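## Task

Every yellow sponge sits above a lot number printed on the shelf edge under it. Move to the desk each yellow sponge whose lot number shows up at least twice anywhere in the storeroom. The robot must not topple or finish leaning, or the task fails. Anything that stays put only because the robot is holding it does not count.

## Robot and tools

Robot: TidyBot++, one arm. A wheeled base 0.54 m long, 0.50 m wide and 0.38 m tall carries a single seven-joint arm with a two-finger gripper. The shoulder sits 0.12 m ahead of the base centre and 0.68 m up. Cameras: base_camera (fixed on the base, facing forward) and wrist_camera (looks along the hand). Loose objects may occasionally get nudged by something outside the robot.

Frames: base frame has its origin on the floor below the base centre, x ahead, y to the left, z up. hand_pose is reported in this frame; it is the point between the finger pads, its z axis runs out along the fingers and its y axis is the closing direction. Odometry frame is the base frame as it was when the scene began; base_odometry heading is positive leftward, -3.142 to 3.142, and it counts wheel rotation, so slip shows up as motion and drift of a few cm and degrees builds up. base_tilt is in degrees, forward and right positive.

execute_actions: "actions" is a list holding one action or nothing (nothing just reports state and pictures). An action may have "base", "joints", or both, plus optional "speeds"; its motions begin together. "base" holds exactly one relative move measured from where the base last reported itself: {"translate_m": d} forward positive, -2 to 2 m; {"strafe_m": d} left positive, -2 to 2 m; {"rotate_rad": d} counter-clockwise from above positive, -6.3 to 6.3 rad. A base move needing over 8.667 s at its top speed is refused. "joints" is a single object of absolute targets by name: joint_1_rad (any angle; positive turns the arm clockwise from above, opposite to rotate_rad), joint_2_rad shoulder -2.249 to 2.249, joint_3_rad any angle, joint_4_rad elbow -2.579 to 2.579, joint_5_rad any angle, joint_6_rad wrist -2.099 to 2.099, joint_7_rad any angle (hand down: positive is counter-clockwise from above; at 1.57 fingers open left/right), all radians; gripper_pos 0 (open, about 85 mm gap) to 1 (closed, gap about 85 x (1 - gripper_pos) mm). Unbounded joints go the short way, so turn in steps under half a revolution. "speeds" caps top speed for this action only: translate_m and strafe_m 0.05 to 0.5 m/s, rotate_rad 0.1 to 1.57 rad/s (defaults are the maxima). "cameras" picks images: omitted/null/["all"] for both, [] for none. Unknown keys or out-of-range values make the whole call refused with no motion. Omitted joints or base may keep driving to earlier targets. Actions last at most 15 s.

Arm geometry: upper arm 0.42 m, forearm 0.31 m, hand 0.31 m to the hand point. With joint_1_rad 0, joint_3_rad 3.14, joint_5_rad 0 (roughly the start) the arm stays in the base's x-z plane; tilt from vertical (forward positive) is joint_2 for the upper arm, joint_2 - joint_4 for the forearm, joint_2 - joint_4 - joint_6 for the hand. Sum length x sin for reach ahead of the shoulder and length x cos for height above it. Arm starts folded, hand down, protruding up to 0.08 m ahead of the base, elbow up to 1.15 m high. A downward hand reaches about 0.94 m high at most, only near the base. Closed fingertips reach about 20 mm past the hand point.

Results: base_status and joint_status say how each motion ended: done; off_target (resting short, maybe still pushing); contact_stop or time_out (target dropped, holding). For the gripper at 1, done means nothing grasped, off_target means something is held. "joint command not followed" with a "cause:" line means arm targets were withheld (likely self-collision); those joints show not_followed and may be retried on later actions. on_its_own lists uncommanded motion. motor_effort is percent of maximum, with peak in brackets; readings carry offsets and noise. Motor temperatures list per arm joint. MOTOR HOT appears at 60 °C; at 75 °C an OVER-TEMPERATURE FAULT weakens the arm and keys show limit_stop_at_motor_heat, meaning resend. "ARM HIT" signals the arm struck the base or itself; nothing stops it from hitting the base. A base blocked by an obstacle pushes until timeout and may still say done.

Accuracy: friction can leave joints slightly off while reporting done; resending identical targets does nothing. Fix by sending last command + (wanted - measured) for each joint. Held loads make the arm sag; never command a loaded joint to its current reading. Trust images over hand_pose, which can be off by 1-2 cm, so keep fingers clear of the floor.

Other tools: wait(seconds 0 to 10) lets time pass and reports state. zoom_image(camera, region [x0,y0,x1,y1] pixels, at most 504 x 504) enlarges the last full image of that camera, useful for reading lot numbers. read_manual gives licence texts only. finished_scene(scene) ends the given scene irreversibly and reveals the next task; the goal must already hold, with objects resting on their own.

Avoid: driving while the arm is snagged above about 0.8 m (tipping), pulling or pushing sideways on a raised hand, big torques (joint_1 to 4 fault at 104.5 N m, 5 to 7 at 51.3 N m, freezing the arm 10 s), dropping, sliding or slamming objects, and holding loads long enough to overheat. Thinking time passes with the robot holding its last command. Shorter robot motion time is better.

Each tool is called after "Call:" in YAML: its name, and indented under it one key for each argument.

## Session

Call:
execute_actions:
  actions: []

Scene clock: 0.00 s.
Motor temperatures (°C, as the motors report them): [35 34 29 34 40 36 40]
base_odometry: x=+0.000 y=+0.000 heading=+0.000 (m, m, rad; odometry frame)
base_tilt: forward=-0.3 right=+0.6 (deg)
base_status: not commanded
joint_positions: joint_1_rad=+0.002 joint_2_rad=-0.310 joint_3_rad=+3.103 joint_4_rad=-2.511 joint_5_rad=+0.041 joint_6_rad=-0.819 joint_7_rad=+1.615 gripper_pos=+0.000
joint_status: not commanded
motor_effort: joint_1_rad=+0 joint_2_rad=-4 joint_3_rad=+0 joint_4_rad=+14 joint_5_rad=+1 joint_6_rad=+1 joint_7_rad=+0 (%)
hand_pose: x=+0.2821 y=-0.0035 z=+0.5882 quat_wxyz=(+0.022, +0.997, +0.052, +0.060) (m; base frame)
pictures: base_camera, wrist_camera
Images, in order (width x height): base_camera 644x364, wrist_camera 644x476.

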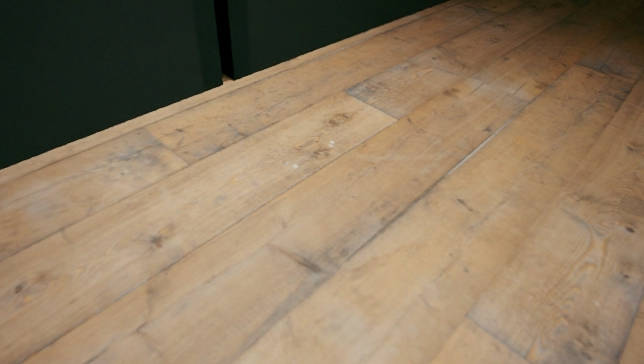

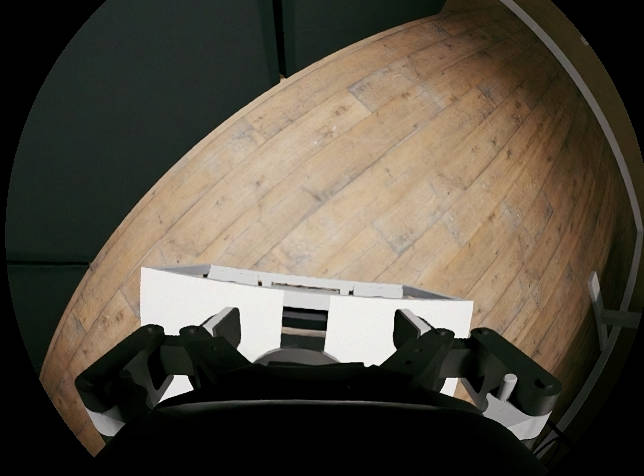

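Point the hand horizontal and look around.

Call:
execute_actions:
  actions:
    - {"joints":{"joint_6_rad":0.63,"joint_7_rad":1.57,"joint_3_rad":3.14,"joint_5_rad":0},"base":{"rotate_rad":-0.7}}
  cameras: ["wrist_camera"]

Call:
execute_actions:
  actions:
    - {"base":{"rotate_rad":-2.1}}
  cameras: ["wrist_camera"]

Call:
execute_actions:
  actions:
    - {"base":{"rotate_rad":-2.1}}
  cameras: ["wrist_camera"]

Scene clock: 1.87 s.
Motor temperatures (°C, as the motors report them): [35 34 29 34 40 36 40]
base_odometry: x=+0.000 y=+0.000 heading=-0.699 (m, m, rad; odometry frame)
base_tilt: forward=-0.3 right=+0.6 (deg)
base_status: done
joint_positions: joint_1_rad=+0.002 joint_2_rad=-0.310 joint_3_rad=+3.127 joint_4_rad=-2.511 joint_5_rad=+0.041 joint_6_rad=+0.623 joint_7_rad=+1.593 gripper_pos=+0.000
joint_status: all done
motor_effort: joint_1_rad=-1(0) joint_2_rad=-6(7) joint_3_rad=+0(2) joint_4_rad=+18(18) joint_5_rad=+0(1) joint_6_rad=+9(10) joint_7_rad=+0(0) (%)
hand_pose: x=+0.5556 y=+0.0145 z=+0.8944 quat_wxyz=(+0.009, +0.709, +0.033, +0.704) (m; base frame)
pictures: wrist_camera
Images, in order (width x height): wrist_camera 644x476.

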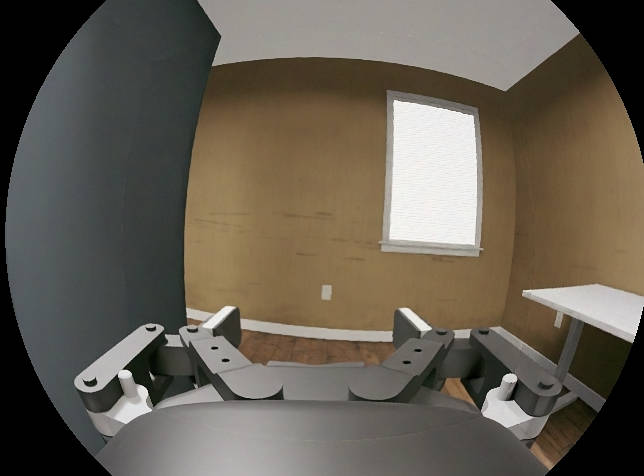

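Scene clock: 4.53 s.
Motor temperatures (°C, as the motors report them): [35 34 29 34 40 36 40]
base_odometry: x=+0.000 y=+0.000 heading=-2.798 (m, m, rad; odometry frame)
base_tilt: forward=-0.3 right=+0.6 (deg)
base_status: done
joint_positions: joint_1_rad=+0.002 joint_2_rad=-0.310 joint_3_rad=+3.130 joint_4_rad=-2.511 joint_5_rad=+0.040 joint_6_rad=+0.623 joint_7_rad=+1.593 gripper_pos=+0.000
joint_status: not commanded
motor_effort: joint_1_rad=+0(1) joint_2_rad=-6(8) joint_3_rad=+1(2) joint_4_rad=+18(19) joint_5_rad=+0(0) joint_6_rad=+9(9) joint_7_rad=+0(0) (%)
hand_pose: x=+0.5556 y=+0.0130 z=+0.8944 quat_wxyz=(+0.009, +0.709, +0.032, +0.704) (m; base frame)
pictures: wrist_camera
Images, in order (width x height): wrist_camera 644x476.

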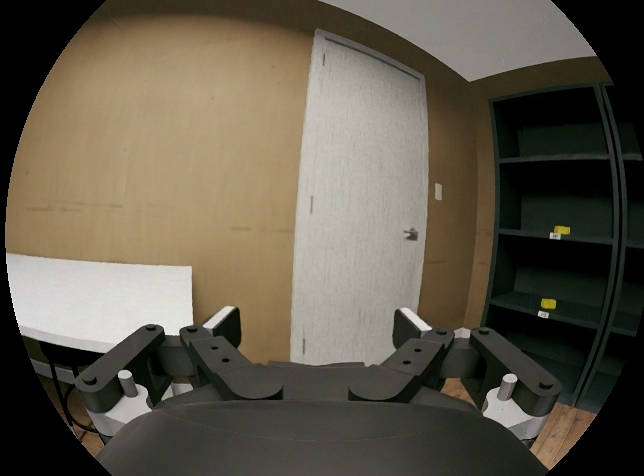

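Scene clock: 7.20 s.
Motor temperatures (°C, as the motors report them): [35 34 29 34 40 36 40]
base_odometry: x=+0.000 y=+0.000 heading=+1.386 (m, m, rad; odometry frame)
base_tilt: forward=-0.4 right=+0.6 (deg)
base_status: done
joint_positions: joint_1_rad=+0.002 joint_2_rad=-0.310 joint_3_rad=+3.131 joint_4_rad=-2.511 joint_5_rad=+0.039 joint_6_rad=+0.623 joint_7_rad=+1.593 gripper_pos=+0.000
joint_status: not commanded
motor_effort: joint_1_rad=+0(1) joint_2_rad=-7(8) joint_3_rad=+1(2) joint_4_rad=+19(19) joint_5_rad=+1(0) joint_6_rad=+9(9) joint_7_rad=+0(0) (%)
hand_pose: x=+0.5557 y=+0.0124 z=+0.8944 quat_wxyz=(+0.009, +0.709, +0.031, +0.704) (m; base frame)
pictures: wrist_camera
Images, in order (width x height): wrist_camera 644x476.

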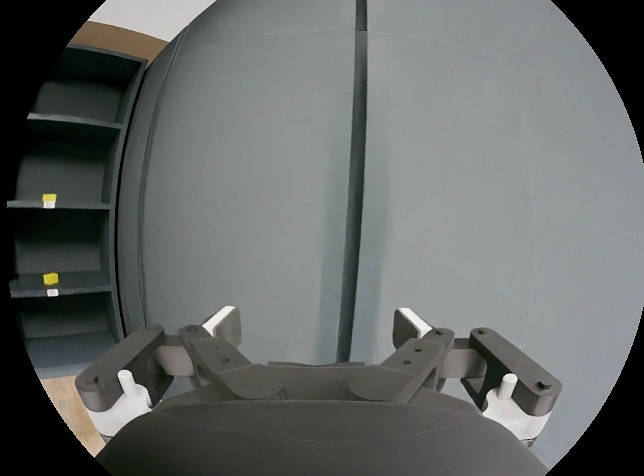

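Room axis ≈ -0.7; shelves wall at heading 2.44.

Call:
execute_actions:
  actions:
    - {"base":{"rotate_rad":1.05}}
  cameras: []

Call:
execute_actions:
  actions:
    - {"base":{"translate_m":0.8}}

Scene clock: 9.43 s.
Motor temperatures (°C, as the motors report them): [35 34 29 34 40 36 40]
base_odometry: x=+0.000 y=+0.000 heading=+2.435 (m, m, rad; odometry frame)
base_tilt: forward=-0.3 right=+0.6 (deg)
base_status: done
joint_positions: joint_1_rad=+0.002 joint_2_rad=-0.310 joint_3_rad=+3.133 joint_4_rad=-2.511 joint_5_rad=+0.039 joint_6_rad=+0.623 joint_7_rad=+1.593 gripper_pos=+0.000
joint_status: not commanded
motor_effort: joint_1_rad=-1(2) joint_2_rad=-7(8) joint_3_rad=+1(2) joint_4_rad=+18(19) joint_5_rad=+1(0) joint_6_rad=+9(9) joint_7_rad=+0(0) (%)
hand_pose: x=+0.5557 y=+0.0113 z=+0.8945 quat_wxyz=(+0.010, +0.710, +0.030, +0.704) (m; base frame)
pictures: none
No camera images: the call's "cameras" was empty. Leave "cameras" out to get every camera's image.

Scene clock: 12.40 s.
Motor temperatures (°C, as the motors report them): [35 34 29 34 40 36 40]
base_odometry: x=-0.609 y=+0.519 heading=+2.436 (m, m, rad; odometry frame)
base_tilt: forward=-0.3 right=+0.6 (deg)
base_status: done
joint_positions: joint_1_rad=+0.002 joint_2_rad=-0.310 joint_3_rad=+3.133 joint_4_rad=-2.511 joint_5_rad=+0.039 joint_6_rad=+0.623 joint_7_rad=+1.593 gripper_pos=+0.000
joint_status: not commanded
motor_effort: joint_1_rad=+0(1) joint_2_rad=-7(9) joint_3_rad=+1(1) joint_4_rad=+18(20) joint_5_rad=+1(0) joint_6_rad=+9(9) joint_7_rad=+0(0) (%)
hand_pose: x=+0.5556 y=+0.0113 z=+0.8947 quat_wxyz=(+0.010, +0.709, +0.030, +0.704) (m; base frame)
pictures: base_camera, wrist_camera
Images, in order (width x height): base_camera 644x364, wrist_camera 644x476.

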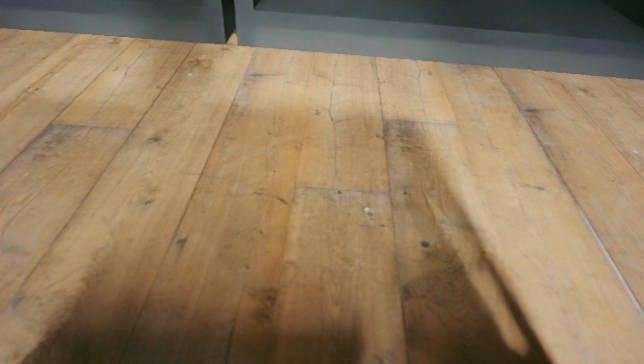

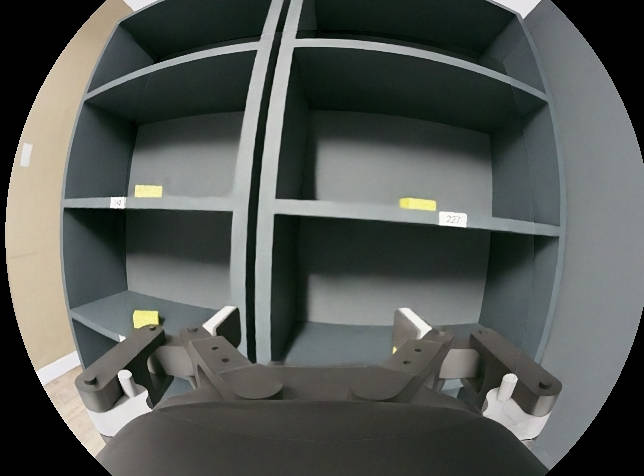

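Call:
execute_actions:
  actions:
    - {"base":{"rotate_rad":-0.1},"joints":{"joint_6_rad":0.1}}

Call:
zoom_image:
  camera: "wrist_camera"
  region: [40,60,540,340]

Scene clock: 13.43 s.
Motor temperatures (°C, as the motors report them): [35 34 29 34 40 36 40]
base_odometry: x=-0.609 y=+0.519 heading=+2.336 (m, m, rad; odometry frame)
base_tilt: forward=-0.3 right=+0.6 (deg)
base_status: done
joint_positions: joint_1_rad=+0.002 joint_2_rad=-0.310 joint_3_rad=+3.135 joint_4_rad=-2.511 joint_5_rad=+0.039 joint_6_rad=+0.108 joint_7_rad=+1.593 gripper_pos=+0.000
joint_status: all done
motor_effort: joint_1_rad=-1(1) joint_2_rad=-7(7) joint_3_rad=+0(2) joint_4_rad=+17(21) joint_5_rad=+1(0) joint_6_rad=+8(9) joint_7_rad=+0(0) (%)
hand_pose: x=+0.5142 y=+0.0042 z=+0.7417 quat_wxyz=(+0.013, +0.865, +0.029, +0.500) (m; base frame)
pictures: base_camera, wrist_camera
Images, in order (width x height): base_camera 644x364, wrist_camera 644x476.

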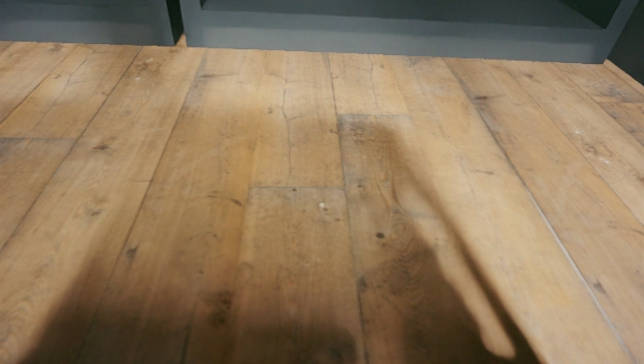

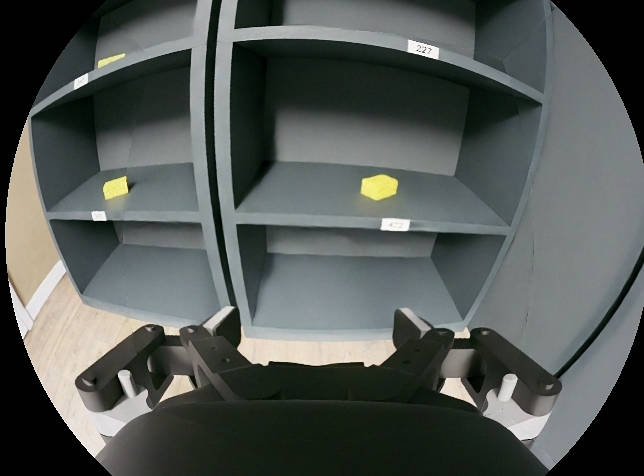

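Region (40, 60, 540, 340) of wrist_camera's 644x476 image, scaled by 1.008; it fills the top 282 rows of this view, and the rest is white.

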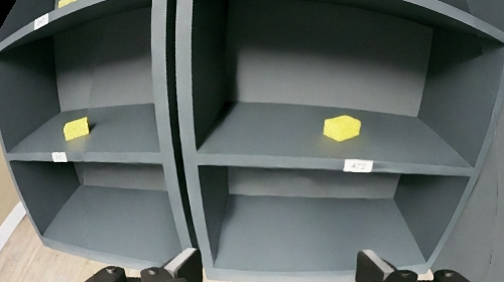

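Call:
zoom_image:
  camera: "wrist_camera"
  region: [340,180,460,250]

Call:
execute_actions:
  actions:
    - {"base":{"strafe_m":0.7}}
  cameras: ["wrist_camera"]

Call:
zoom_image:
  camera: "wrist_camera"
  region: [180,0,480,260]

Region (340, 180, 460, 250) of wrist_camera's 644x476 image, scaled by 4.200; it fills the top 294 rows of this view, and the rest is white.

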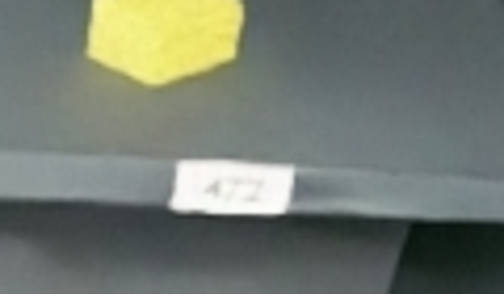

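Scene clock: 16.50 s.
Motor temperatures (°C, as the motors report them): [35 34 29 34 40 36 40]
base_odometry: x=-1.115 y=+0.034 heading=+2.335 (m, m, rad; odometry frame)
base_tilt: forward=-0.3 right=+0.6 (deg)
base_status: done
joint_positions: joint_1_rad=+0.002 joint_2_rad=-0.310 joint_3_rad=+3.135 joint_4_rad=-2.511 joint_5_rad=+0.039 joint_6_rad=+0.108 joint_7_rad=+1.593 gripper_pos=+0.000
joint_status: not commanded
motor_effort: joint_1_rad=+0(1) joint_2_rad=-6(8) joint_3_rad=+1(2) joint_4_rad=+18(18) joint_5_rad=+1(1) joint_6_rad=+8(8) joint_7_rad=+0(0) (%)
hand_pose: x=+0.5142 y=+0.0042 z=+0.7417 quat_wxyz=(+0.013, +0.865, +0.029, +0.500) (m; base frame)
pictures: wrist_camera
Images, in order (width x height): wrist_camera 644x476.

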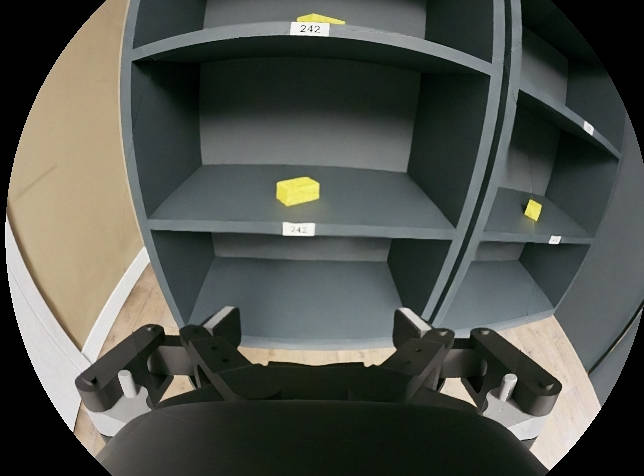

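Region (180, 0, 480, 260) of wrist_camera's 644x476 image, scaled by 1.680; it fills the top 437 rows of this view, and the rest is white.

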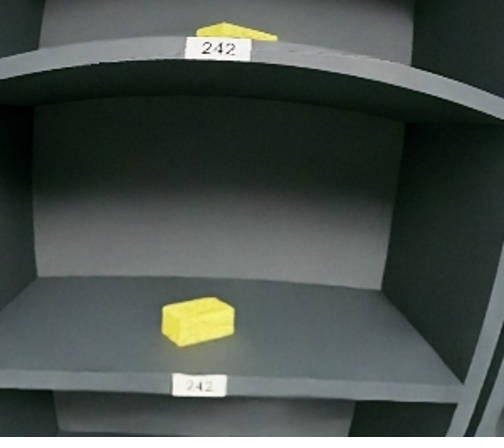

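Call:
execute_actions:
  actions:
    - {"joints":{"joint_2_rad":0.0,"joint_4_rad":-1.75,"joint_6_rad":0.18}}
  cameras: ["wrist_camera"]

Scene clock: 18.80 s.
Motor temperatures (°C, as the motors report them): [35 34 29 34 40 36 40]
base_odometry: x=-1.115 y=+0.034 heading=+2.335 (m, m, rad; odometry frame)
base_tilt: forward=-0.3 right=+0.6 (deg)
base_status: not commanded
joint_positions: joint_1_rad=+0.002 joint_2_rad=-0.015 joint_3_rad=+3.135 joint_4_rad=-1.772 joint_5_rad=+0.039 joint_6_rad=+0.148 joint_7_rad=+1.593 gripper_pos=+0.000
joint_status: all done
motor_effort: joint_1_rad=-1(1) joint_2_rad=-18(19) joint_3_rad=+0(1) joint_4_rad=+21(22) joint_5_rad=+1(1) joint_6_rad=+9(9) joint_7_rad=+0(0) (%)
hand_pose: x=+0.7324 y=+0.0056 z=+1.0327 quat_wxyz=(+0.018, +0.720, +0.025, +0.693) (m; base frame)
pictures: wrist_camera
Images, in order (width x height): wrist_camera 644x476.

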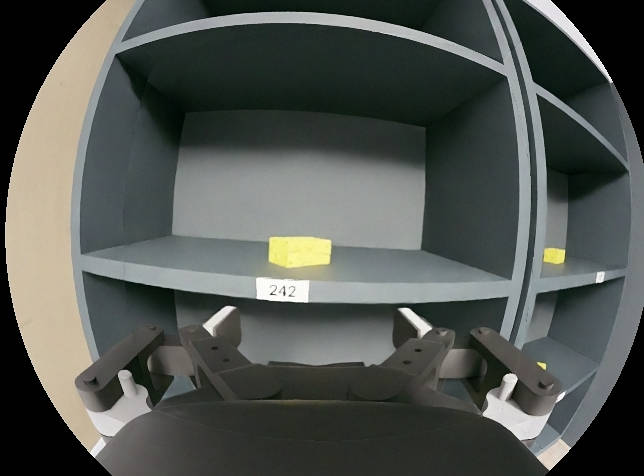

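Call:
execute_actions:
  actions:
    - {"base":{"strafe_m":0.04},"joints":{"joint_4_rad":-1.65,"joint_6_rad":0.12}}
  cameras: []

Call:
execute_actions:
  actions:
    - {"base":{"translate_m":0.2}}
  cameras: ["wrist_camera"]

Scene clock: 20.00 s.
Motor temperatures (°C, as the motors report them): [35 34 29 34 40 36 40]
base_odometry: x=-1.144 y=+0.007 heading=+2.335 (m, m, rad; odometry frame)
base_tilt: forward=-0.3 right=+0.6 (deg)
base_status: done
joint_positions: joint_1_rad=+0.001 joint_2_rad=-0.011 joint_3_rad=+3.135 joint_4_rad=-1.666 joint_5_rad=+0.039 joint_6_rad=+0.148 joint_7_rad=+1.593 gripper_pos=+0.000
joint_status: all done
motor_effort: joint_1_rad=+0(2) joint_2_rad=-19(20) joint_3_rad=+0(3) joint_4_rad=+22(22) joint_5_rad=+1(0) joint_6_rad=+9(9) joint_7_rad=+0(0) (%)
hand_pose: x=+0.7383 y=+0.0062 z=+1.0962 quat_wxyz=(+0.018, +0.684, +0.024, +0.729) (m; base frame)
pictures: none
No camera images: the call's "cameras" was empty. Leave "cameras" out to get every camera's image.

Scene clock: 21.63 s.
Motor temperatures (°C, as the motors report them): [35 34 29 34 40 36 40]
base_odometry: x=-1.282 y=+0.151 heading=+2.336 (m, m, rad; odometry frame)
base_tilt: forward=-0.3 right=+0.6 (deg)
base_status: done
joint_positions: joint_1_rad=+0.001 joint_2_rad=+0.002 joint_3_rad=+3.135 joint_4_rad=-1.665 joint_5_rad=+0.039 joint_6_rad=+0.148 joint_7_rad=+1.593 gripper_pos=+0.000
joint_status: not commanded
motor_effort: joint_1_rad=+0(2) joint_2_rad=-20(23) joint_3_rad=+0(1) joint_4_rad=+21(23) joint_5_rad=+1(1) joint_6_rad=+9(10) joint_7_rad=+0(0) (%)
hand_pose: x=+0.7435 y=+0.0062 z=+1.0882 quat_wxyz=(+0.018, +0.688, +0.025, +0.725) (m; base frame)
pictures: wrist_camera
Images, in order (width x height): wrist_camera 644x476.

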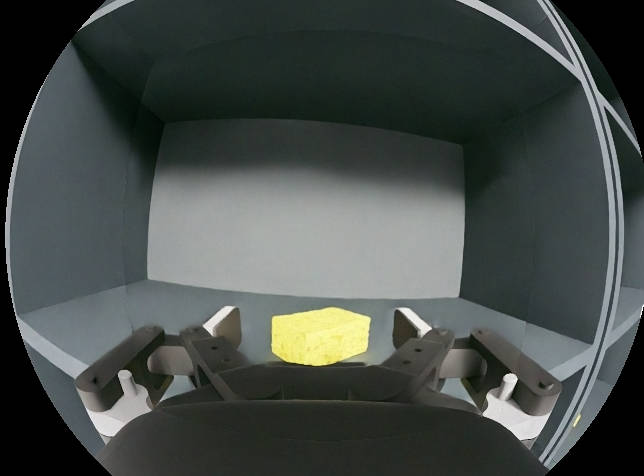

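Call:
execute_actions:
  actions:
    - {"joints":{"joint_6_rad":-0.12}}
  cameras: ["wrist_camera"]

Call:
execute_actions:
  actions:
    - {"base":{"translate_m":0.1},"speeds":{"translate_m":0.1}}
  cameras: ["wrist_camera"]

Scene clock: 22.50 s.
Motor temperatures (°C, as the motors report them): [35 34 29 34 40 36 40]
base_odometry: x=-1.282 y=+0.151 heading=+2.336 (m, m, rad; odometry frame)
base_tilt: forward=-0.3 right=+0.6 (deg)
base_status: not commanded
joint_positions: joint_1_rad=+0.001 joint_2_rad=+0.005 joint_3_rad=+3.135 joint_4_rad=-1.661 joint_5_rad=+0.039 joint_6_rad=-0.112 joint_7_rad=+1.593 gripper_pos=+0.000
joint_status: all done
motor_effort: joint_1_rad=+0(1) joint_2_rad=-20(22) joint_3_rad=+0(0) joint_4_rad=+22(23) joint_5_rad=+1(0) joint_6_rad=+9(10) joint_7_rad=+0(0) (%)
hand_pose: x=+0.7384 y=+0.0031 z=+1.0089 quat_wxyz=(+0.019, +0.776, +0.024, +0.630) (m; base frame)
pictures: wrist_camera
Images, in order (width x height): wrist_camera 644x476.

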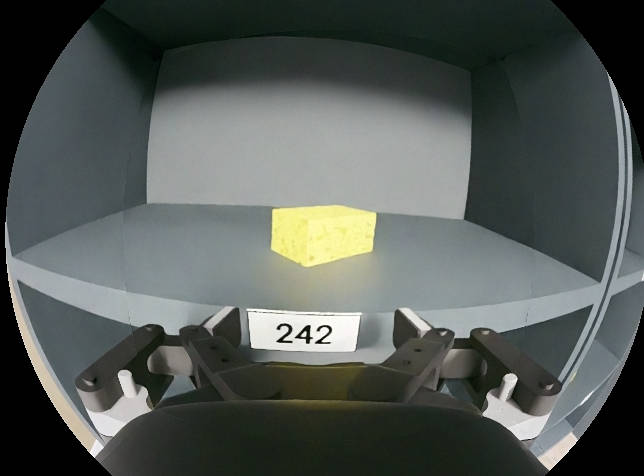

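Scene clock: 24.07 s.
Motor temperatures (°C, as the motors report them): [35 34 29 34 40 36 40]
base_odometry: x=-1.352 y=+0.223 heading=+2.336 (m, m, rad; odometry frame)
base_tilt: forward=-0.3 right=+0.6 (deg)
base_status: done
joint_positions: joint_1_rad=+0.001 joint_2_rad=-0.001 joint_3_rad=+3.135 joint_4_rad=-1.660 joint_5_rad=+0.039 joint_6_rad=-0.112 joint_7_rad=+1.592 gripper_pos=+0.000
joint_status: not commanded
motor_effort: joint_1_rad=+0(2) joint_2_rad=-20(22) joint_3_rad=+0(1) joint_4_rad=+22(22) joint_5_rad=+1(1) joint_6_rad=+9(9) joint_7_rad=+0(0) (%)
hand_pose: x=+0.7369 y=+0.0031 z=+1.0128 quat_wxyz=(+0.019, +0.774, +0.024, +0.633) (m; base frame)
pictures: wrist_camera
Images, in order (width x height): wrist_camera 644x476.

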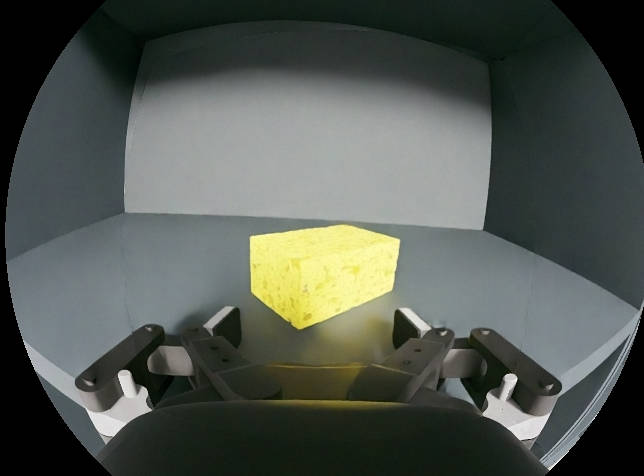

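Call:
execute_actions:
  actions:
    - {"base":{"strafe_m":0.035},"joints":{"joint_6_rad":-0.05}}
  cameras: []

Call:
execute_actions:
  actions:
    - {"base":{"translate_m":0.1},"speeds":{"translate_m":0.07}}
  cameras: ["wrist_camera"]

Call:
execute_actions:
  actions:
    - {"joints":{"gripper_pos":1}}
  cameras: ["wrist_camera"]

Scene clock: 25.20 s.
Motor temperatures (°C, as the motors report them): [35 34 29 34 40 36 40]
base_odometry: x=-1.377 y=+0.199 heading=+2.336 (m, m, rad; odometry frame)
base_tilt: forward=-0.3 right=+0.6 (deg)
base_status: done
joint_positions: joint_1_rad=+0.000 joint_2_rad=-0.001 joint_3_rad=+3.136 joint_4_rad=-1.660 joint_5_rad=+0.039 joint_6_rad=-0.078 joint_7_rad=+1.592 gripper_pos=+0.000
joint_status: all done
motor_effort: joint_1_rad=+0(2) joint_2_rad=-20(21) joint_3_rad=+0(2) joint_4_rad=+21(23) joint_5_rad=+1(1) joint_6_rad=+9(10) joint_7_rad=+0(0) (%)
hand_pose: x=+0.7388 y=+0.0039 z=+1.0232 quat_wxyz=(+0.019, +0.763, +0.024, +0.646) (m; base frame)
pictures: none
No camera images: the call's "cameras" was empty. Leave "cameras" out to get every camera's image.

Scene clock: 27.13 s.
Motor temperatures (°C, as the motors report them): [35 34 29 34 40 36 40]
base_odometry: x=-1.447 y=+0.271 heading=+2.337 (m, m, rad; odometry frame)
base_tilt: forward=-0.3 right=+0.6 (deg)
base_status: done
joint_positions: joint_1_rad=+0.000 joint_2_rad=-0.001 joint_3_rad=+3.136 joint_4_rad=-1.660 joint_5_rad=+0.039 joint_6_rad=-0.077 joint_7_rad=+1.592 gripper_pos=+0.000
joint_status: not commanded
motor_effort: joint_1_rad=+0(1) joint_2_rad=-19(22) joint_3_rad=+0(0) joint_4_rad=+21(23) joint_5_rad=+1(1) joint_6_rad=+9(10) joint_7_rad=+0(0) (%)
hand_pose: x=+0.7388 y=+0.0039 z=+1.0236 quat_wxyz=(+0.019, +0.763, +0.024, +0.646) (m; base frame)
pictures: wrist_camera
Images, in order (width x height): wrist_camera 644x476.

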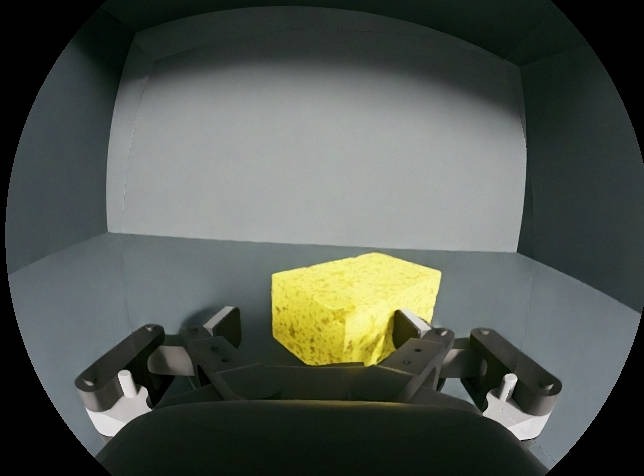

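Scene clock: 28.23 s.
Motor temperatures (°C, as the motors report them): [35 34 29 34 40 36 40]
base_odometry: x=-1.447 y=+0.271 heading=+2.337 (m, m, rad; odometry frame)
base_tilt: forward=-0.3 right=+0.6 (deg)
base_status: not commanded
joint_positions: joint_1_rad=+0.000 joint_2_rad=-0.001 joint_3_rad=+3.136 joint_4_rad=-1.660 joint_5_rad=+0.039 joint_6_rad=-0.077 joint_7_rad=+1.592 gripper_pos=+0.999
joint_status: all done
motor_effort: joint_1_rad=-1(0) joint_2_rad=-20(20) joint_3_rad=+0(0) joint_4_rad=+22(22) joint_5_rad=+1(1) joint_6_rad=+9(9) joint_7_rad=+0(0) (%)
hand_pose: x=+0.7388 y=+0.0039 z=+1.0236 quat_wxyz=(+0.019, +0.763, +0.024, +0.646) (m; base frame)
pictures: wrist_camera
Images, in order (width x height): wrist_camera 644x476.

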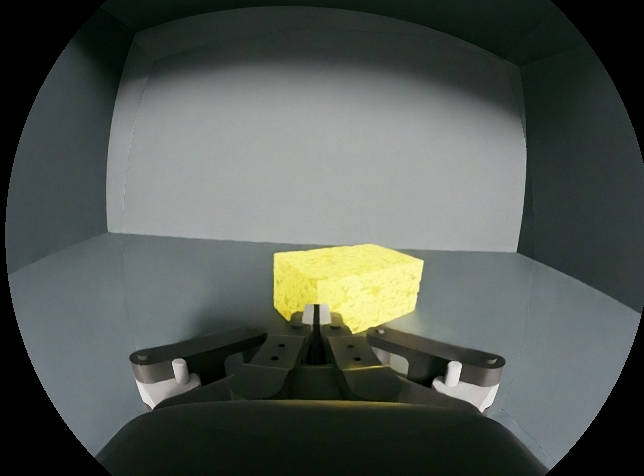

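Call:
execute_actions:
  actions:
    - {"base":{"strafe_m":-0.065}}
  cameras: []

Call:
execute_actions:
  actions:
    - {"base":{"translate_m":0.08},"speeds":{"translate_m":0.07}}
  cameras: []

Call:
execute_actions:
  actions:
    - {"base":{"translate_m":-0.12},"joints":{"gripper_pos":0}}
  cameras: ["wrist_camera"]

Scene clock: 29.53 s.
Motor temperatures (°C, as the motors report them): [35 34 29 34 40 36 40]
base_odometry: x=-1.400 y=+0.316 heading=+2.337 (m, m, rad; odometry frame)
base_tilt: forward=-0.3 right=+0.6 (deg)
base_status: done
joint_positions: joint_1_rad=+0.002 joint_2_rad=-0.001 joint_3_rad=+3.139 joint_4_rad=-1.660 joint_5_rad=+0.039 joint_6_rad=-0.077 joint_7_rad=+1.592 gripper_pos=+0.999
joint_status: not commanded
motor_effort: joint_1_rad=+0(2) joint_2_rad=-19(21) joint_3_rad=+0(3) joint_4_rad=+22(22) joint_5_rad=+1(1) joint_6_rad=+9(10) joint_7_rad=+0(0) (%)
hand_pose: x=+0.7388 y=+0.0009 z=+1.0237 quat_wxyz=(+0.020, +0.763, +0.022, +0.646) (m; base frame)
pictures: none
No camera images: the call's "cameras" was empty. Leave "cameras" out to get every camera's image.

Scene clock: 31.20 s.
Motor temperatures (°C, as the motors report them): [35 34 29 34 40 36 40]
base_odometry: x=-1.456 y=+0.374 heading=+2.336 (m, m, rad; odometry frame)
base_tilt: forward=-0.3 right=+0.6 (deg)
base_status: done
joint_positions: joint_1_rad=+0.002 joint_2_rad=-0.001 joint_3_rad=+3.139 joint_4_rad=-1.660 joint_5_rad=+0.039 joint_6_rad=-0.076 joint_7_rad=+1.592 gripper_pos=+0.999
joint_status: not commanded
motor_effort: joint_1_rad=-1(0) joint_2_rad=-20(22) joint_3_rad=+0(1) joint_4_rad=+22(23) joint_5_rad=+1(1) joint_6_rad=+9(10) joint_7_rad=+0(0) (%)
hand_pose: x=+0.7388 y=+0.0009 z=+1.0241 quat_wxyz=(+0.020, +0.762, +0.022, +0.646) (m; base frame)
pictures: none
No camera images: the call's "cameras" was empty. Leave "cameras" out to get every camera's image.

Scene clock: 32.53 s.
Motor temperatures (°C, as the motors report them): [35 34 29 34 40 36 40]
base_odometry: x=-1.372 y=+0.288 heading=+2.336 (m, m, rad; odometry frame)
base_tilt: forward=-0.4 right=+0.6 (deg)
base_status: done
joint_positions: joint_1_rad=+0.002 joint_2_rad=-0.004 joint_3_rad=+3.139 joint_4_rad=-1.660 joint_5_rad=+0.039 joint_6_rad=-0.076 joint_7_rad=+1.592 gripper_pos=+0.000
joint_status: all done
motor_effort: joint_1_rad=-1(2) joint_2_rad=-19(23) joint_3_rad=+0(2) joint_4_rad=+22(22) joint_5_rad=+1(1) joint_6_rad=+9(9) joint_7_rad=+0(0) (%)
hand_pose: x=+0.7376 y=+0.0007 z=+1.0263 quat_wxyz=(+0.020, +0.761, +0.022, +0.648) (m; base frame)
pictures: wrist_camera
Images, in order (width x height): wrist_camera 644x476.

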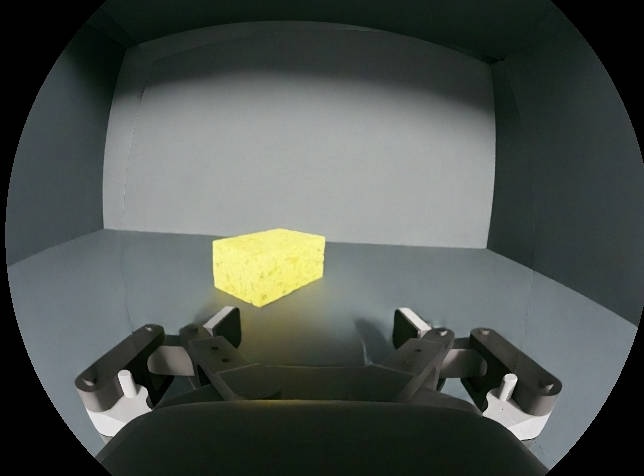

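Call:
execute_actions:
  actions:
    - {"base":{"strafe_m":0.3},"joints":{"joint_5_rad":1.57,"joint_6_rad":-0.75,"joint_7_rad":0.03,"joint_4_rad":-1.72}}
  cameras: ["wrist_camera"]

Scene clock: 34.83 s.
Motor temperatures (°C, as the motors report them): [35 34 29 34 40 36 40]
base_odometry: x=-1.588 y=+0.080 heading=+2.337 (m, m, rad; odometry frame)
base_tilt: forward=-0.3 right=+0.6 (deg)
base_status: done
joint_positions: joint_1_rad=+0.007 joint_2_rad=-0.005 joint_3_rad=+3.143 joint_4_rad=-1.709 joint_5_rad=+1.546 joint_6_rad=-0.726 joint_7_rad=+0.030 gripper_pos=+0.000
joint_status: all done
motor_effort: joint_1_rad=+0(6) joint_2_rad=-18(20) joint_3_rad=+0(5) joint_4_rad=+21(21) joint_5_rad=+6(7) joint_6_rad=+0(9) joint_7_rad=+0(2) (%)
hand_pose: x=+0.6567 y=-0.2103 z=+1.0245 quat_wxyz=(+0.271, +0.709, -0.235, +0.607) (m; base frame)
pictures: wrist_camera
Images, in order (width x height): wrist_camera 644x476.

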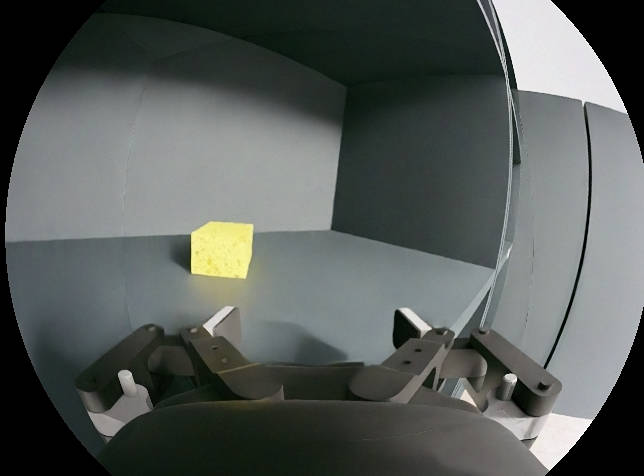

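Call:
execute_actions:
  actions:
    - {"base":{"translate_m":0.13},"speeds":{"translate_m":0.1}}
  cameras: ["wrist_camera"]

Scene clock: 36.83 s.
Motor temperatures (°C, as the motors report them): [35 34 29 34 40 36 40]
base_odometry: x=-1.679 y=+0.173 heading=+2.338 (m, m, rad; odometry frame)
base_tilt: forward=-0.3 right=+0.6 (deg)
base_status: done
joint_positions: joint_1_rad=+0.007 joint_2_rad=-0.002 joint_3_rad=+3.143 joint_4_rad=-1.709 joint_5_rad=+1.546 joint_6_rad=-0.726 joint_7_rad=+0.030 gripper_pos=+0.000
joint_status: not commanded
motor_effort: joint_1_rad=+0(0) joint_2_rad=-19(21) joint_3_rad=+0(1) joint_4_rad=+20(21) joint_5_rad=+6(7) joint_6_rad=+0(1) joint_7_rad=+0(0) (%)
hand_pose: x=+0.6578 y=-0.2103 z=+1.0228 quat_wxyz=(+0.272, +0.710, -0.235, +0.606) (m; base frame)
pictures: wrist_camera
Images, in order (width x height): wrist_camera 644x476.

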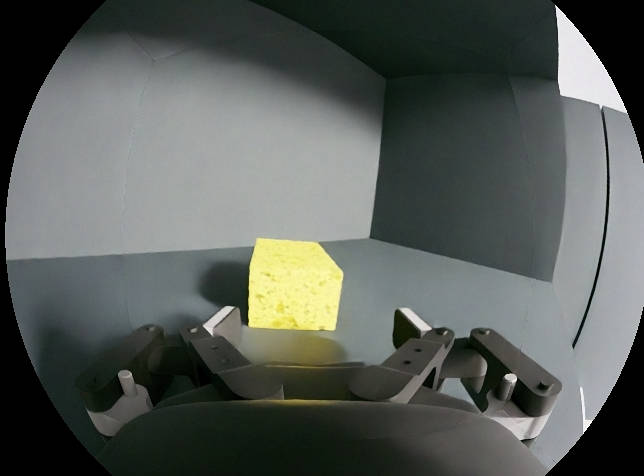

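Call:
execute_actions:
  actions:
    - {"base":{"translate_m":0.05},"speeds":{"translate_m":0.1}}
  cameras: []

Call:
execute_actions:
  actions:
    - {"base":{"strafe_m":-0.035},"speeds":{"strafe_m":0.1}}
  cameras: []

Call:
execute_actions:
  actions:
    - {"base":{"translate_m":0.03},"speeds":{"translate_m":0.1}}
  cameras: ["wrist_camera"]

Call:
execute_actions:
  actions:
    - {"joints":{"gripper_pos":1}}
  cameras: ["wrist_camera"]

Scene clock: 38.17 s.
Motor temperatures (°C, as the motors report them): [35 34 29 34 40 36 40]
base_odometry: x=-1.714 y=+0.209 heading=+2.338 (m, m, rad; odometry frame)
base_tilt: forward=-0.3 right=+0.6 (deg)
base_status: done
joint_positions: joint_1_rad=+0.007 joint_2_rad=+0.000 joint_3_rad=+3.143 joint_4_rad=-1.709 joint_5_rad=+1.546 joint_6_rad=-0.726 joint_7_rad=+0.030 gripper_pos=+0.000
joint_status: not commanded
motor_effort: joint_1_rad=+0(1) joint_2_rad=-19(22) joint_3_rad=+0(2) joint_4_rad=+20(21) joint_5_rad=+6(7) joint_6_rad=+0(2) joint_7_rad=+0(0) (%)
hand_pose: x=+0.6583 y=-0.2103 z=+1.0220 quat_wxyz=(+0.272, +0.710, -0.235, +0.605) (m; base frame)
pictures: none
No camera images: the call's "cameras" was empty. Leave "cameras" out to get every camera's image.

Scene clock: 39.07 s.
Motor temperatures (°C, as the motors report them): [35 34 29 34 40 36 40]
base_odometry: x=-1.689 y=+0.233 heading=+2.339 (m, m, rad; odometry frame)
base_tilt: forward=-0.3 right=+0.6 (deg)
base_status: done
joint_positions: joint_1_rad=+0.007 joint_2_rad=+0.000 joint_3_rad=+3.143 joint_4_rad=-1.709 joint_5_rad=+1.546 joint_6_rad=-0.726 joint_7_rad=+0.030 gripper_pos=+0.000
joint_status: not commanded
motor_effort: joint_1_rad=-1(2) joint_2_rad=-18(19) joint_3_rad=+0(2) joint_4_rad=+20(20) joint_5_rad=+6(7) joint_6_rad=+0(2) joint_7_rad=-1(0) (%)
hand_pose: x=+0.6584 y=-0.2100 z=+1.0220 quat_wxyz=(+0.272, +0.710, -0.235, +0.606) (m; base frame)
pictures: none
No camera images: the call's "cameras" was empty. Leave "cameras" out to get every camera's image.

Scene clock: 39.93 s.
Motor temperatures (°C, as the motors report them): [35 34 29 34 40 36 40]
base_odometry: x=-1.709 y=+0.255 heading=+2.338 (m, m, rad; odometry frame)
base_tilt: forward=-0.3 right=+0.6 (deg)
base_status: done
joint_positions: joint_1_rad=+0.007 joint_2_rad=+0.003 joint_3_rad=+3.143 joint_4_rad=-1.709 joint_5_rad=+1.546 joint_6_rad=-0.726 joint_7_rad=+0.030 gripper_pos=+0.000
joint_status: not commanded
motor_effort: joint_1_rad=+0(0) joint_2_rad=-19(21) joint_3_rad=+0(1) joint_4_rad=+19(22) joint_5_rad=+6(7) joint_6_rad=+0(1) joint_7_rad=+0(0) (%)
hand_pose: x=+0.6595 y=-0.2100 z=+1.0201 quat_wxyz=(+0.272, +0.711, -0.234, +0.604) (m; base frame)
pictures: wrist_camera
Images, in order (width x height): wrist_camera 644x476.

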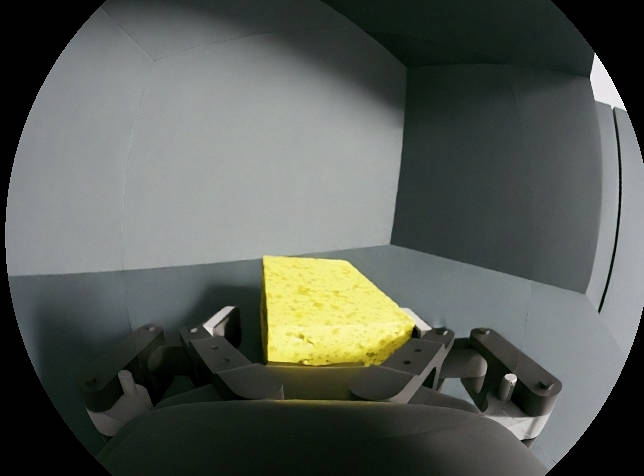

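Scene clock: 41.03 s.
Motor temperatures (°C, as the motors report them): [35 34 29 34 40 36 40]
base_odometry: x=-1.709 y=+0.255 heading=+2.338 (m, m, rad; odometry frame)
base_tilt: forward=-0.3 right=+0.6 (deg)
base_status: not commanded
joint_positions: joint_1_rad=+0.007 joint_2_rad=+0.003 joint_3_rad=+3.143 joint_4_rad=-1.709 joint_5_rad=+1.546 joint_6_rad=-0.726 joint_7_rad=+0.030 gripper_pos=+0.368
joint_status: gripper_pos off_target (ended at +0.368, target +1.000)
motor_effort: joint_1_rad=+0(0) joint_2_rad=-18(18) joint_3_rad=+0(1) joint_4_rad=+20(20) joint_5_rad=+6(7) joint_6_rad=+0(1) joint_7_rad=+0(0) (%)
hand_pose: x=+0.6594 y=-0.2100 z=+1.0204 quat_wxyz=(+0.272, +0.711, -0.234, +0.604) (m; base frame)
pictures: wrist_camera
Images, in order (width x height): wrist_camera 644x476.

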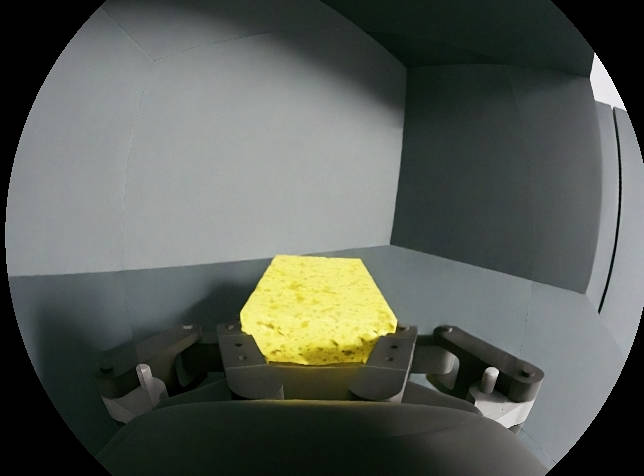

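Call:
execute_actions:
  actions:
    - {"joints":{"joint_4_rad":-1.62},"base":{"translate_m":-0.55}}
  cameras: []

Call:
execute_actions:
  actions:
    - {"joints":{"joint_5_rad":0,"joint_6_rad":-0.1,"joint_7_rad":1.57},"base":{"rotate_rad":-3.14}}

Scene clock: 43.73 s.
Motor temperatures (°C, as the motors report them): [35 34 29 34 40 36 40]
base_odometry: x=-1.327 y=-0.141 heading=+2.339 (m, m, rad; odometry frame)
base_tilt: forward=-0.4 right=+0.6 (deg)
base_status: done
joint_positions: joint_1_rad=+0.007 joint_2_rad=-0.002 joint_3_rad=+3.143 joint_4_rad=-1.637 joint_5_rad=+1.546 joint_6_rad=-0.727 joint_7_rad=+0.030 gripper_pos=+0.369
joint_status: all done
motor_effort: joint_1_rad=-1(1) joint_2_rad=-19(22) joint_3_rad=+0(2) joint_4_rad=+21(22) joint_5_rad=+7(7) joint_6_rad=+0(2) joint_7_rad=+0(0) (%)
hand_pose: x=+0.6619 y=-0.2101 z=+1.0621 quat_wxyz=(+0.263, +0.687, -0.244, +0.631) (m; base frame)
pictures: none
No camera images: the call's "cameras" was empty. Leave "cameras" out to get every camera's image.

Scene clock: 47.10 s.
Motor temperatures (°C, as the motors report them): [35 34 29 34 40 36 40]
base_odometry: x=-1.328 y=-0.140 heading=-0.801 (m, m, rad; odometry frame)
base_tilt: forward=-0.3 right=+0.6 (deg)
base_status: done
joint_positions: joint_1_rad=+0.006 joint_2_rad=+0.001 joint_3_rad=+3.143 joint_4_rad=-1.635 joint_5_rad=+0.024 joint_6_rad=-0.122 joint_7_rad=+1.571 gripper_pos=+0.369
joint_status: all done
motor_effort: joint_1_rad=-1(2) joint_2_rad=-19(23) joint_3_rad=+0(3) joint_4_rad=+21(22) joint_5_rad=+1(7) joint_6_rad=+10(10) joint_7_rad=+0(0) (%)
hand_pose: x=+0.7389 y=-0.0041 z=+1.0239 quat_wxyz=(+0.011, +0.770, +0.005, +0.638) (m; base frame)
pictures: base_camera, wrist_camera
Images, in order (width x height): base_camera 644x364, wrist_camera 644x476.

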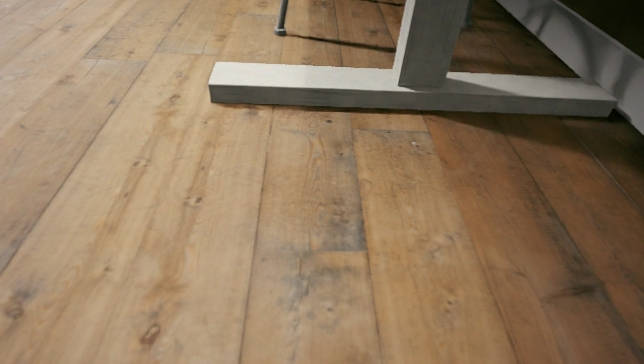

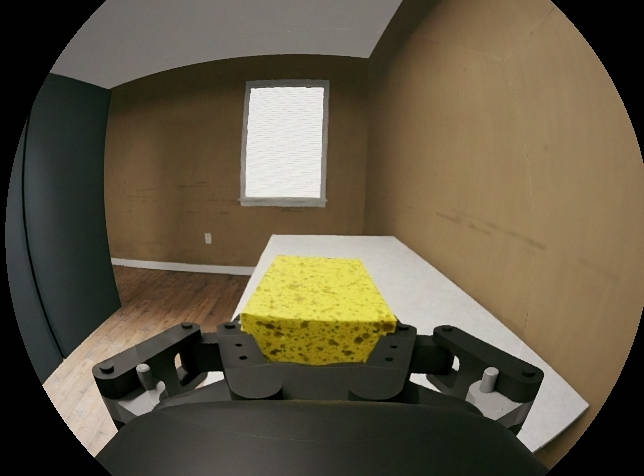

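Call:
execute_actions:
  actions:
    - {"joints":{"joint_1_rad":0.15,"joint_2_rad":0.5,"joint_4_rad":-1.7,"joint_6_rad":0.45},"base":{"translate_m":0.2}}
  cameras: ["wrist_camera"]

Scene clock: 49.63 s.
Motor temperatures (°C, as the motors report them): [35 34 29 34 40 36 40]
base_odometry: x=-1.188 y=-0.284 heading=-0.802 (m, m, rad; odometry frame)
base_tilt: forward=-0.3 right=+0.6 (deg)
base_status: done
joint_positions: joint_1_rad=+0.133 joint_2_rad=+0.503 joint_3_rad=+3.143 joint_4_rad=-1.681 joint_5_rad=+0.024 joint_6_rad=+0.417 joint_7_rad=+1.571 gripper_pos=+0.369
joint_status: all done
motor_effort: joint_1_rad=-1(1) joint_2_rad=-33(37) joint_3_rad=+0(1) joint_4_rad=+18(22) joint_5_rad=+1(1) joint_6_rad=+9(11) joint_7_rad=+0(0) (%)
hand_pose: x=+0.8778 y=-0.0982 z=+0.8087 quat_wxyz=(+0.046, +0.772, -0.040, +0.633) (m; base frame)
pictures: wrist_camera
Images, in order (width x height): wrist_camera 644x476.

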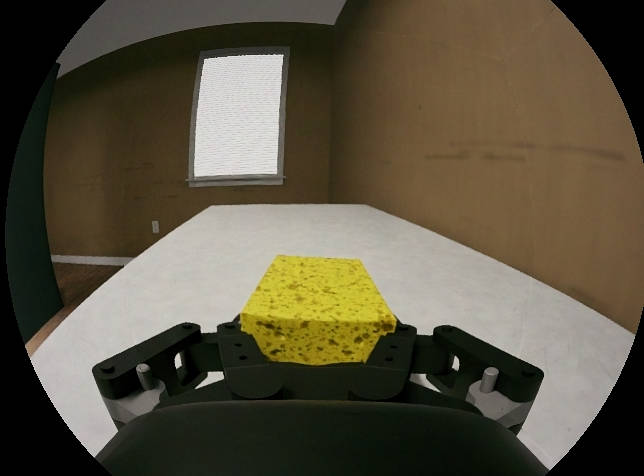

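Call:
execute_actions:
  actions:
    - {"joints":{"joint_2_rad":0.56}}
  cameras: []

Call:
execute_actions:
  actions:
    - {"joints":{"gripper_pos":0}}
  cameras: ["wrist_camera"]

Call:
execute_actions:
  actions:
    - {"base":{"translate_m":-0.2}}
  cameras: ["wrist_camera"]

Scene clock: 50.70 s.
Motor temperatures (°C, as the motors report them): [35 34 29 34 40 36 40]
base_odometry: x=-1.188 y=-0.284 heading=-0.802 (m, m, rad; odometry frame)
base_tilt: forward=-0.3 right=+0.6 (deg)
base_status: not commanded
joint_positions: joint_1_rad=+0.133 joint_2_rad=+0.556 joint_3_rad=+3.143 joint_4_rad=-1.683 joint_5_rad=+0.024 joint_6_rad=+0.419 joint_7_rad=+1.571 gripper_pos=+0.369
joint_status: all done
motor_effort: joint_1_rad=+0(0) joint_2_rad=-34(36) joint_3_rad=+0(0) joint_4_rad=+18(19) joint_5_rad=+1(1) joint_6_rad=+9(10) joint_7_rad=+0(0) (%)
hand_pose: x=+0.8831 y=-0.0989 z=+0.7676 quat_wxyz=(+0.044, +0.788, -0.041, +0.612) (m; base frame)
pictures: none
No camera images: the call's "cameras" was empty. Leave "cameras" out to get every camera's image.

Scene clock: 51.80 s.
Motor temperatures (°C, as the motors report them): [35 34 29 34 40 36 40]
base_odometry: x=-1.188 y=-0.284 heading=-0.802 (m, m, rad; odometry frame)
base_tilt: forward=-0.3 right=+0.6 (deg)
base_status: not commanded
joint_positions: joint_1_rad=+0.133 joint_2_rad=+0.556 joint_3_rad=+3.143 joint_4_rad=-1.683 joint_5_rad=+0.024 joint_6_rad=+0.419 joint_7_rad=+1.571 gripper_pos=+0.000
joint_status: all done
motor_effort: joint_1_rad=+0(0) joint_2_rad=-34(34) joint_3_rad=+0(0) joint_4_rad=+18(18) joint_5_rad=+1(1) joint_6_rad=+9(9) joint_7_rad=+0(0) (%)
hand_pose: x=+0.8831 y=-0.0989 z=+0.7676 quat_wxyz=(+0.044, +0.788, -0.041, +0.612) (m; base frame)
pictures: wrist_camera
Images, in order (width x height): wrist_camera 644x476.

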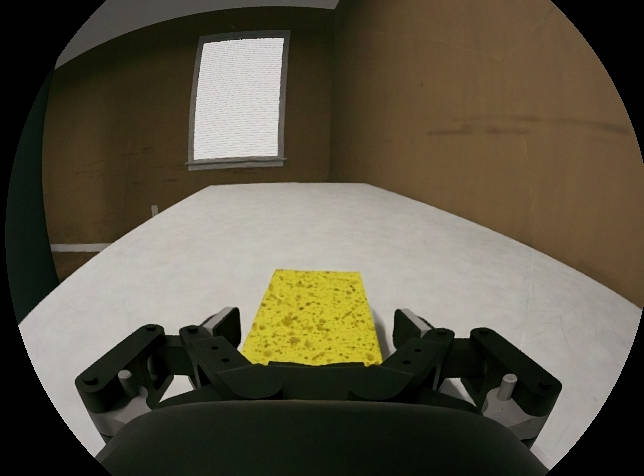

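Scene clock: 53.47 s.
Motor temperatures (°C, as the motors report them): [35 35 29 34 40 36 40]
base_odometry: x=-1.328 y=-0.141 heading=-0.802 (m, m, rad; odometry frame)
base_tilt: forward=-0.3 right=+0.6 (deg)
base_status: done
joint_positions: joint_1_rad=+0.136 joint_2_rad=+0.556 joint_3_rad=+3.143 joint_4_rad=-1.684 joint_5_rad=+0.024 joint_6_rad=+0.420 joint_7_rad=+1.571 gripper_pos=+0.000
joint_status: not commanded
motor_effort: joint_1_rad=+0(2) joint_2_rad=-34(36) joint_3_rad=+0(2) joint_4_rad=+18(20) joint_5_rad=+1(0) joint_6_rad=+8(10) joint_7_rad=+0(1) (%)
hand_pose: x=+0.8826 y=-0.1010 z=+0.7672 quat_wxyz=(+0.045, +0.789, -0.043, +0.612) (m; base frame)
pictures: wrist_camera
Images, in order (width x height): wrist_camera 644x476.

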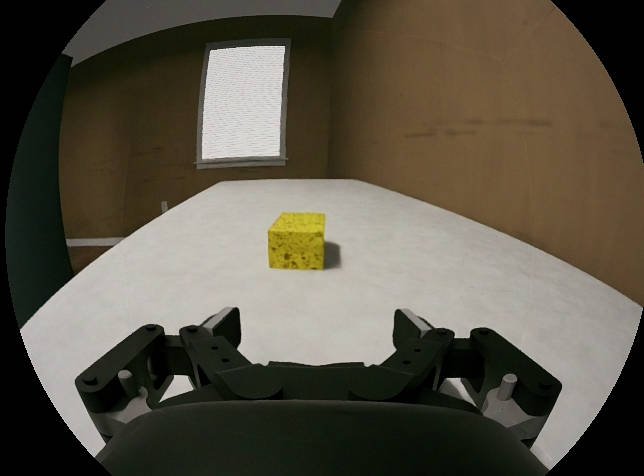

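Call:
execute_actions:
  actions:
    - {"joints":{"joint_1_rad":0,"joint_2_rad":0,"joint_4_rad":-2.2},"base":{"rotate_rad":3.14}}
  cameras: []

Call:
execute_actions:
  actions:
    - {"joints":{"joint_2_rad":1.8,"joint_4_rad":0.15,"joint_5_rad":1.57,"joint_6_rad":-1.0,"joint_7_rad":0.03},"base":{"translate_m":-0.2}}
  cameras: ["wrist_camera"]

Scene clock: 57.17 s.
Motor temperatures (°C, as the motors report them): [35 35 29 34 40 36 40]
base_odometry: x=-1.327 y=-0.141 heading=+2.337 (m, m, rad; odometry frame)
base_tilt: forward=-0.3 right=+0.6 (deg)
base_status: done
joint_positions: joint_1_rad=+0.008 joint_2_rad=+0.018 joint_3_rad=+3.144 joint_4_rad=-2.174 joint_5_rad=+0.024 joint_6_rad=+0.420 joint_7_rad=+1.571 gripper_pos=+0.000
joint_status: all done
motor_effort: joint_1_rad=-1(4) joint_2_rad=-17(35) joint_3_rad=+0(3) joint_4_rad=+18(18) joint_5_rad=+1(1) joint_6_rad=+8(9) joint_7_rad=+0(0) (%)
hand_pose: x=+0.6873 y=-0.0013 z=+0.8579 quat_wxyz=(+0.006, +0.774, +0.008, +0.633) (m; base frame)
pictures: none
No camera images: the call's "cameras" was empty. Leave "cameras" out to get every camera's image.

Scene clock: 60.53 s.
Motor temperatures (°C, as the motors report them): [35 35 29 34 40 36 40]
base_odometry: x=-1.188 y=-0.285 heading=+2.338 (m, m, rad; odometry frame)
base_tilt: forward=-0.3 right=+0.6 (deg)
base_status: done
joint_positions: joint_1_rad=+0.008 joint_2_rad=+1.789 joint_3_rad=+3.144 joint_4_rad=+0.125 joint_5_rad=+1.528 joint_6_rad=-0.969 joint_7_rad=+0.052 gripper_pos=+0.000
joint_status: all done
motor_effort: joint_1_rad=-1(0) joint_2_rad=-49(52) joint_3_rad=+3(3) joint_4_rad=+19(21) joint_5_rad=+8(8) joint_6_rad=+1(10) joint_7_rad=-1(1) (%)
hand_pose: x=+1.0154 y=-0.2622 z=+0.5345 quat_wxyz=(+0.349, +0.668, -0.312, +0.579) (m; base frame)
pictures: wrist_camera
Images, in order (width x height): wrist_camera 644x476.

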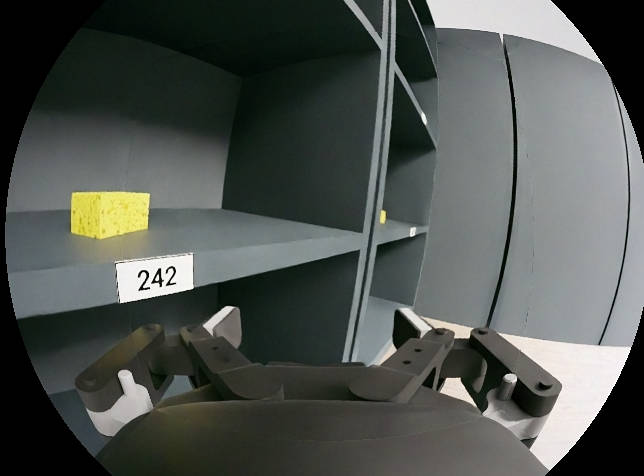

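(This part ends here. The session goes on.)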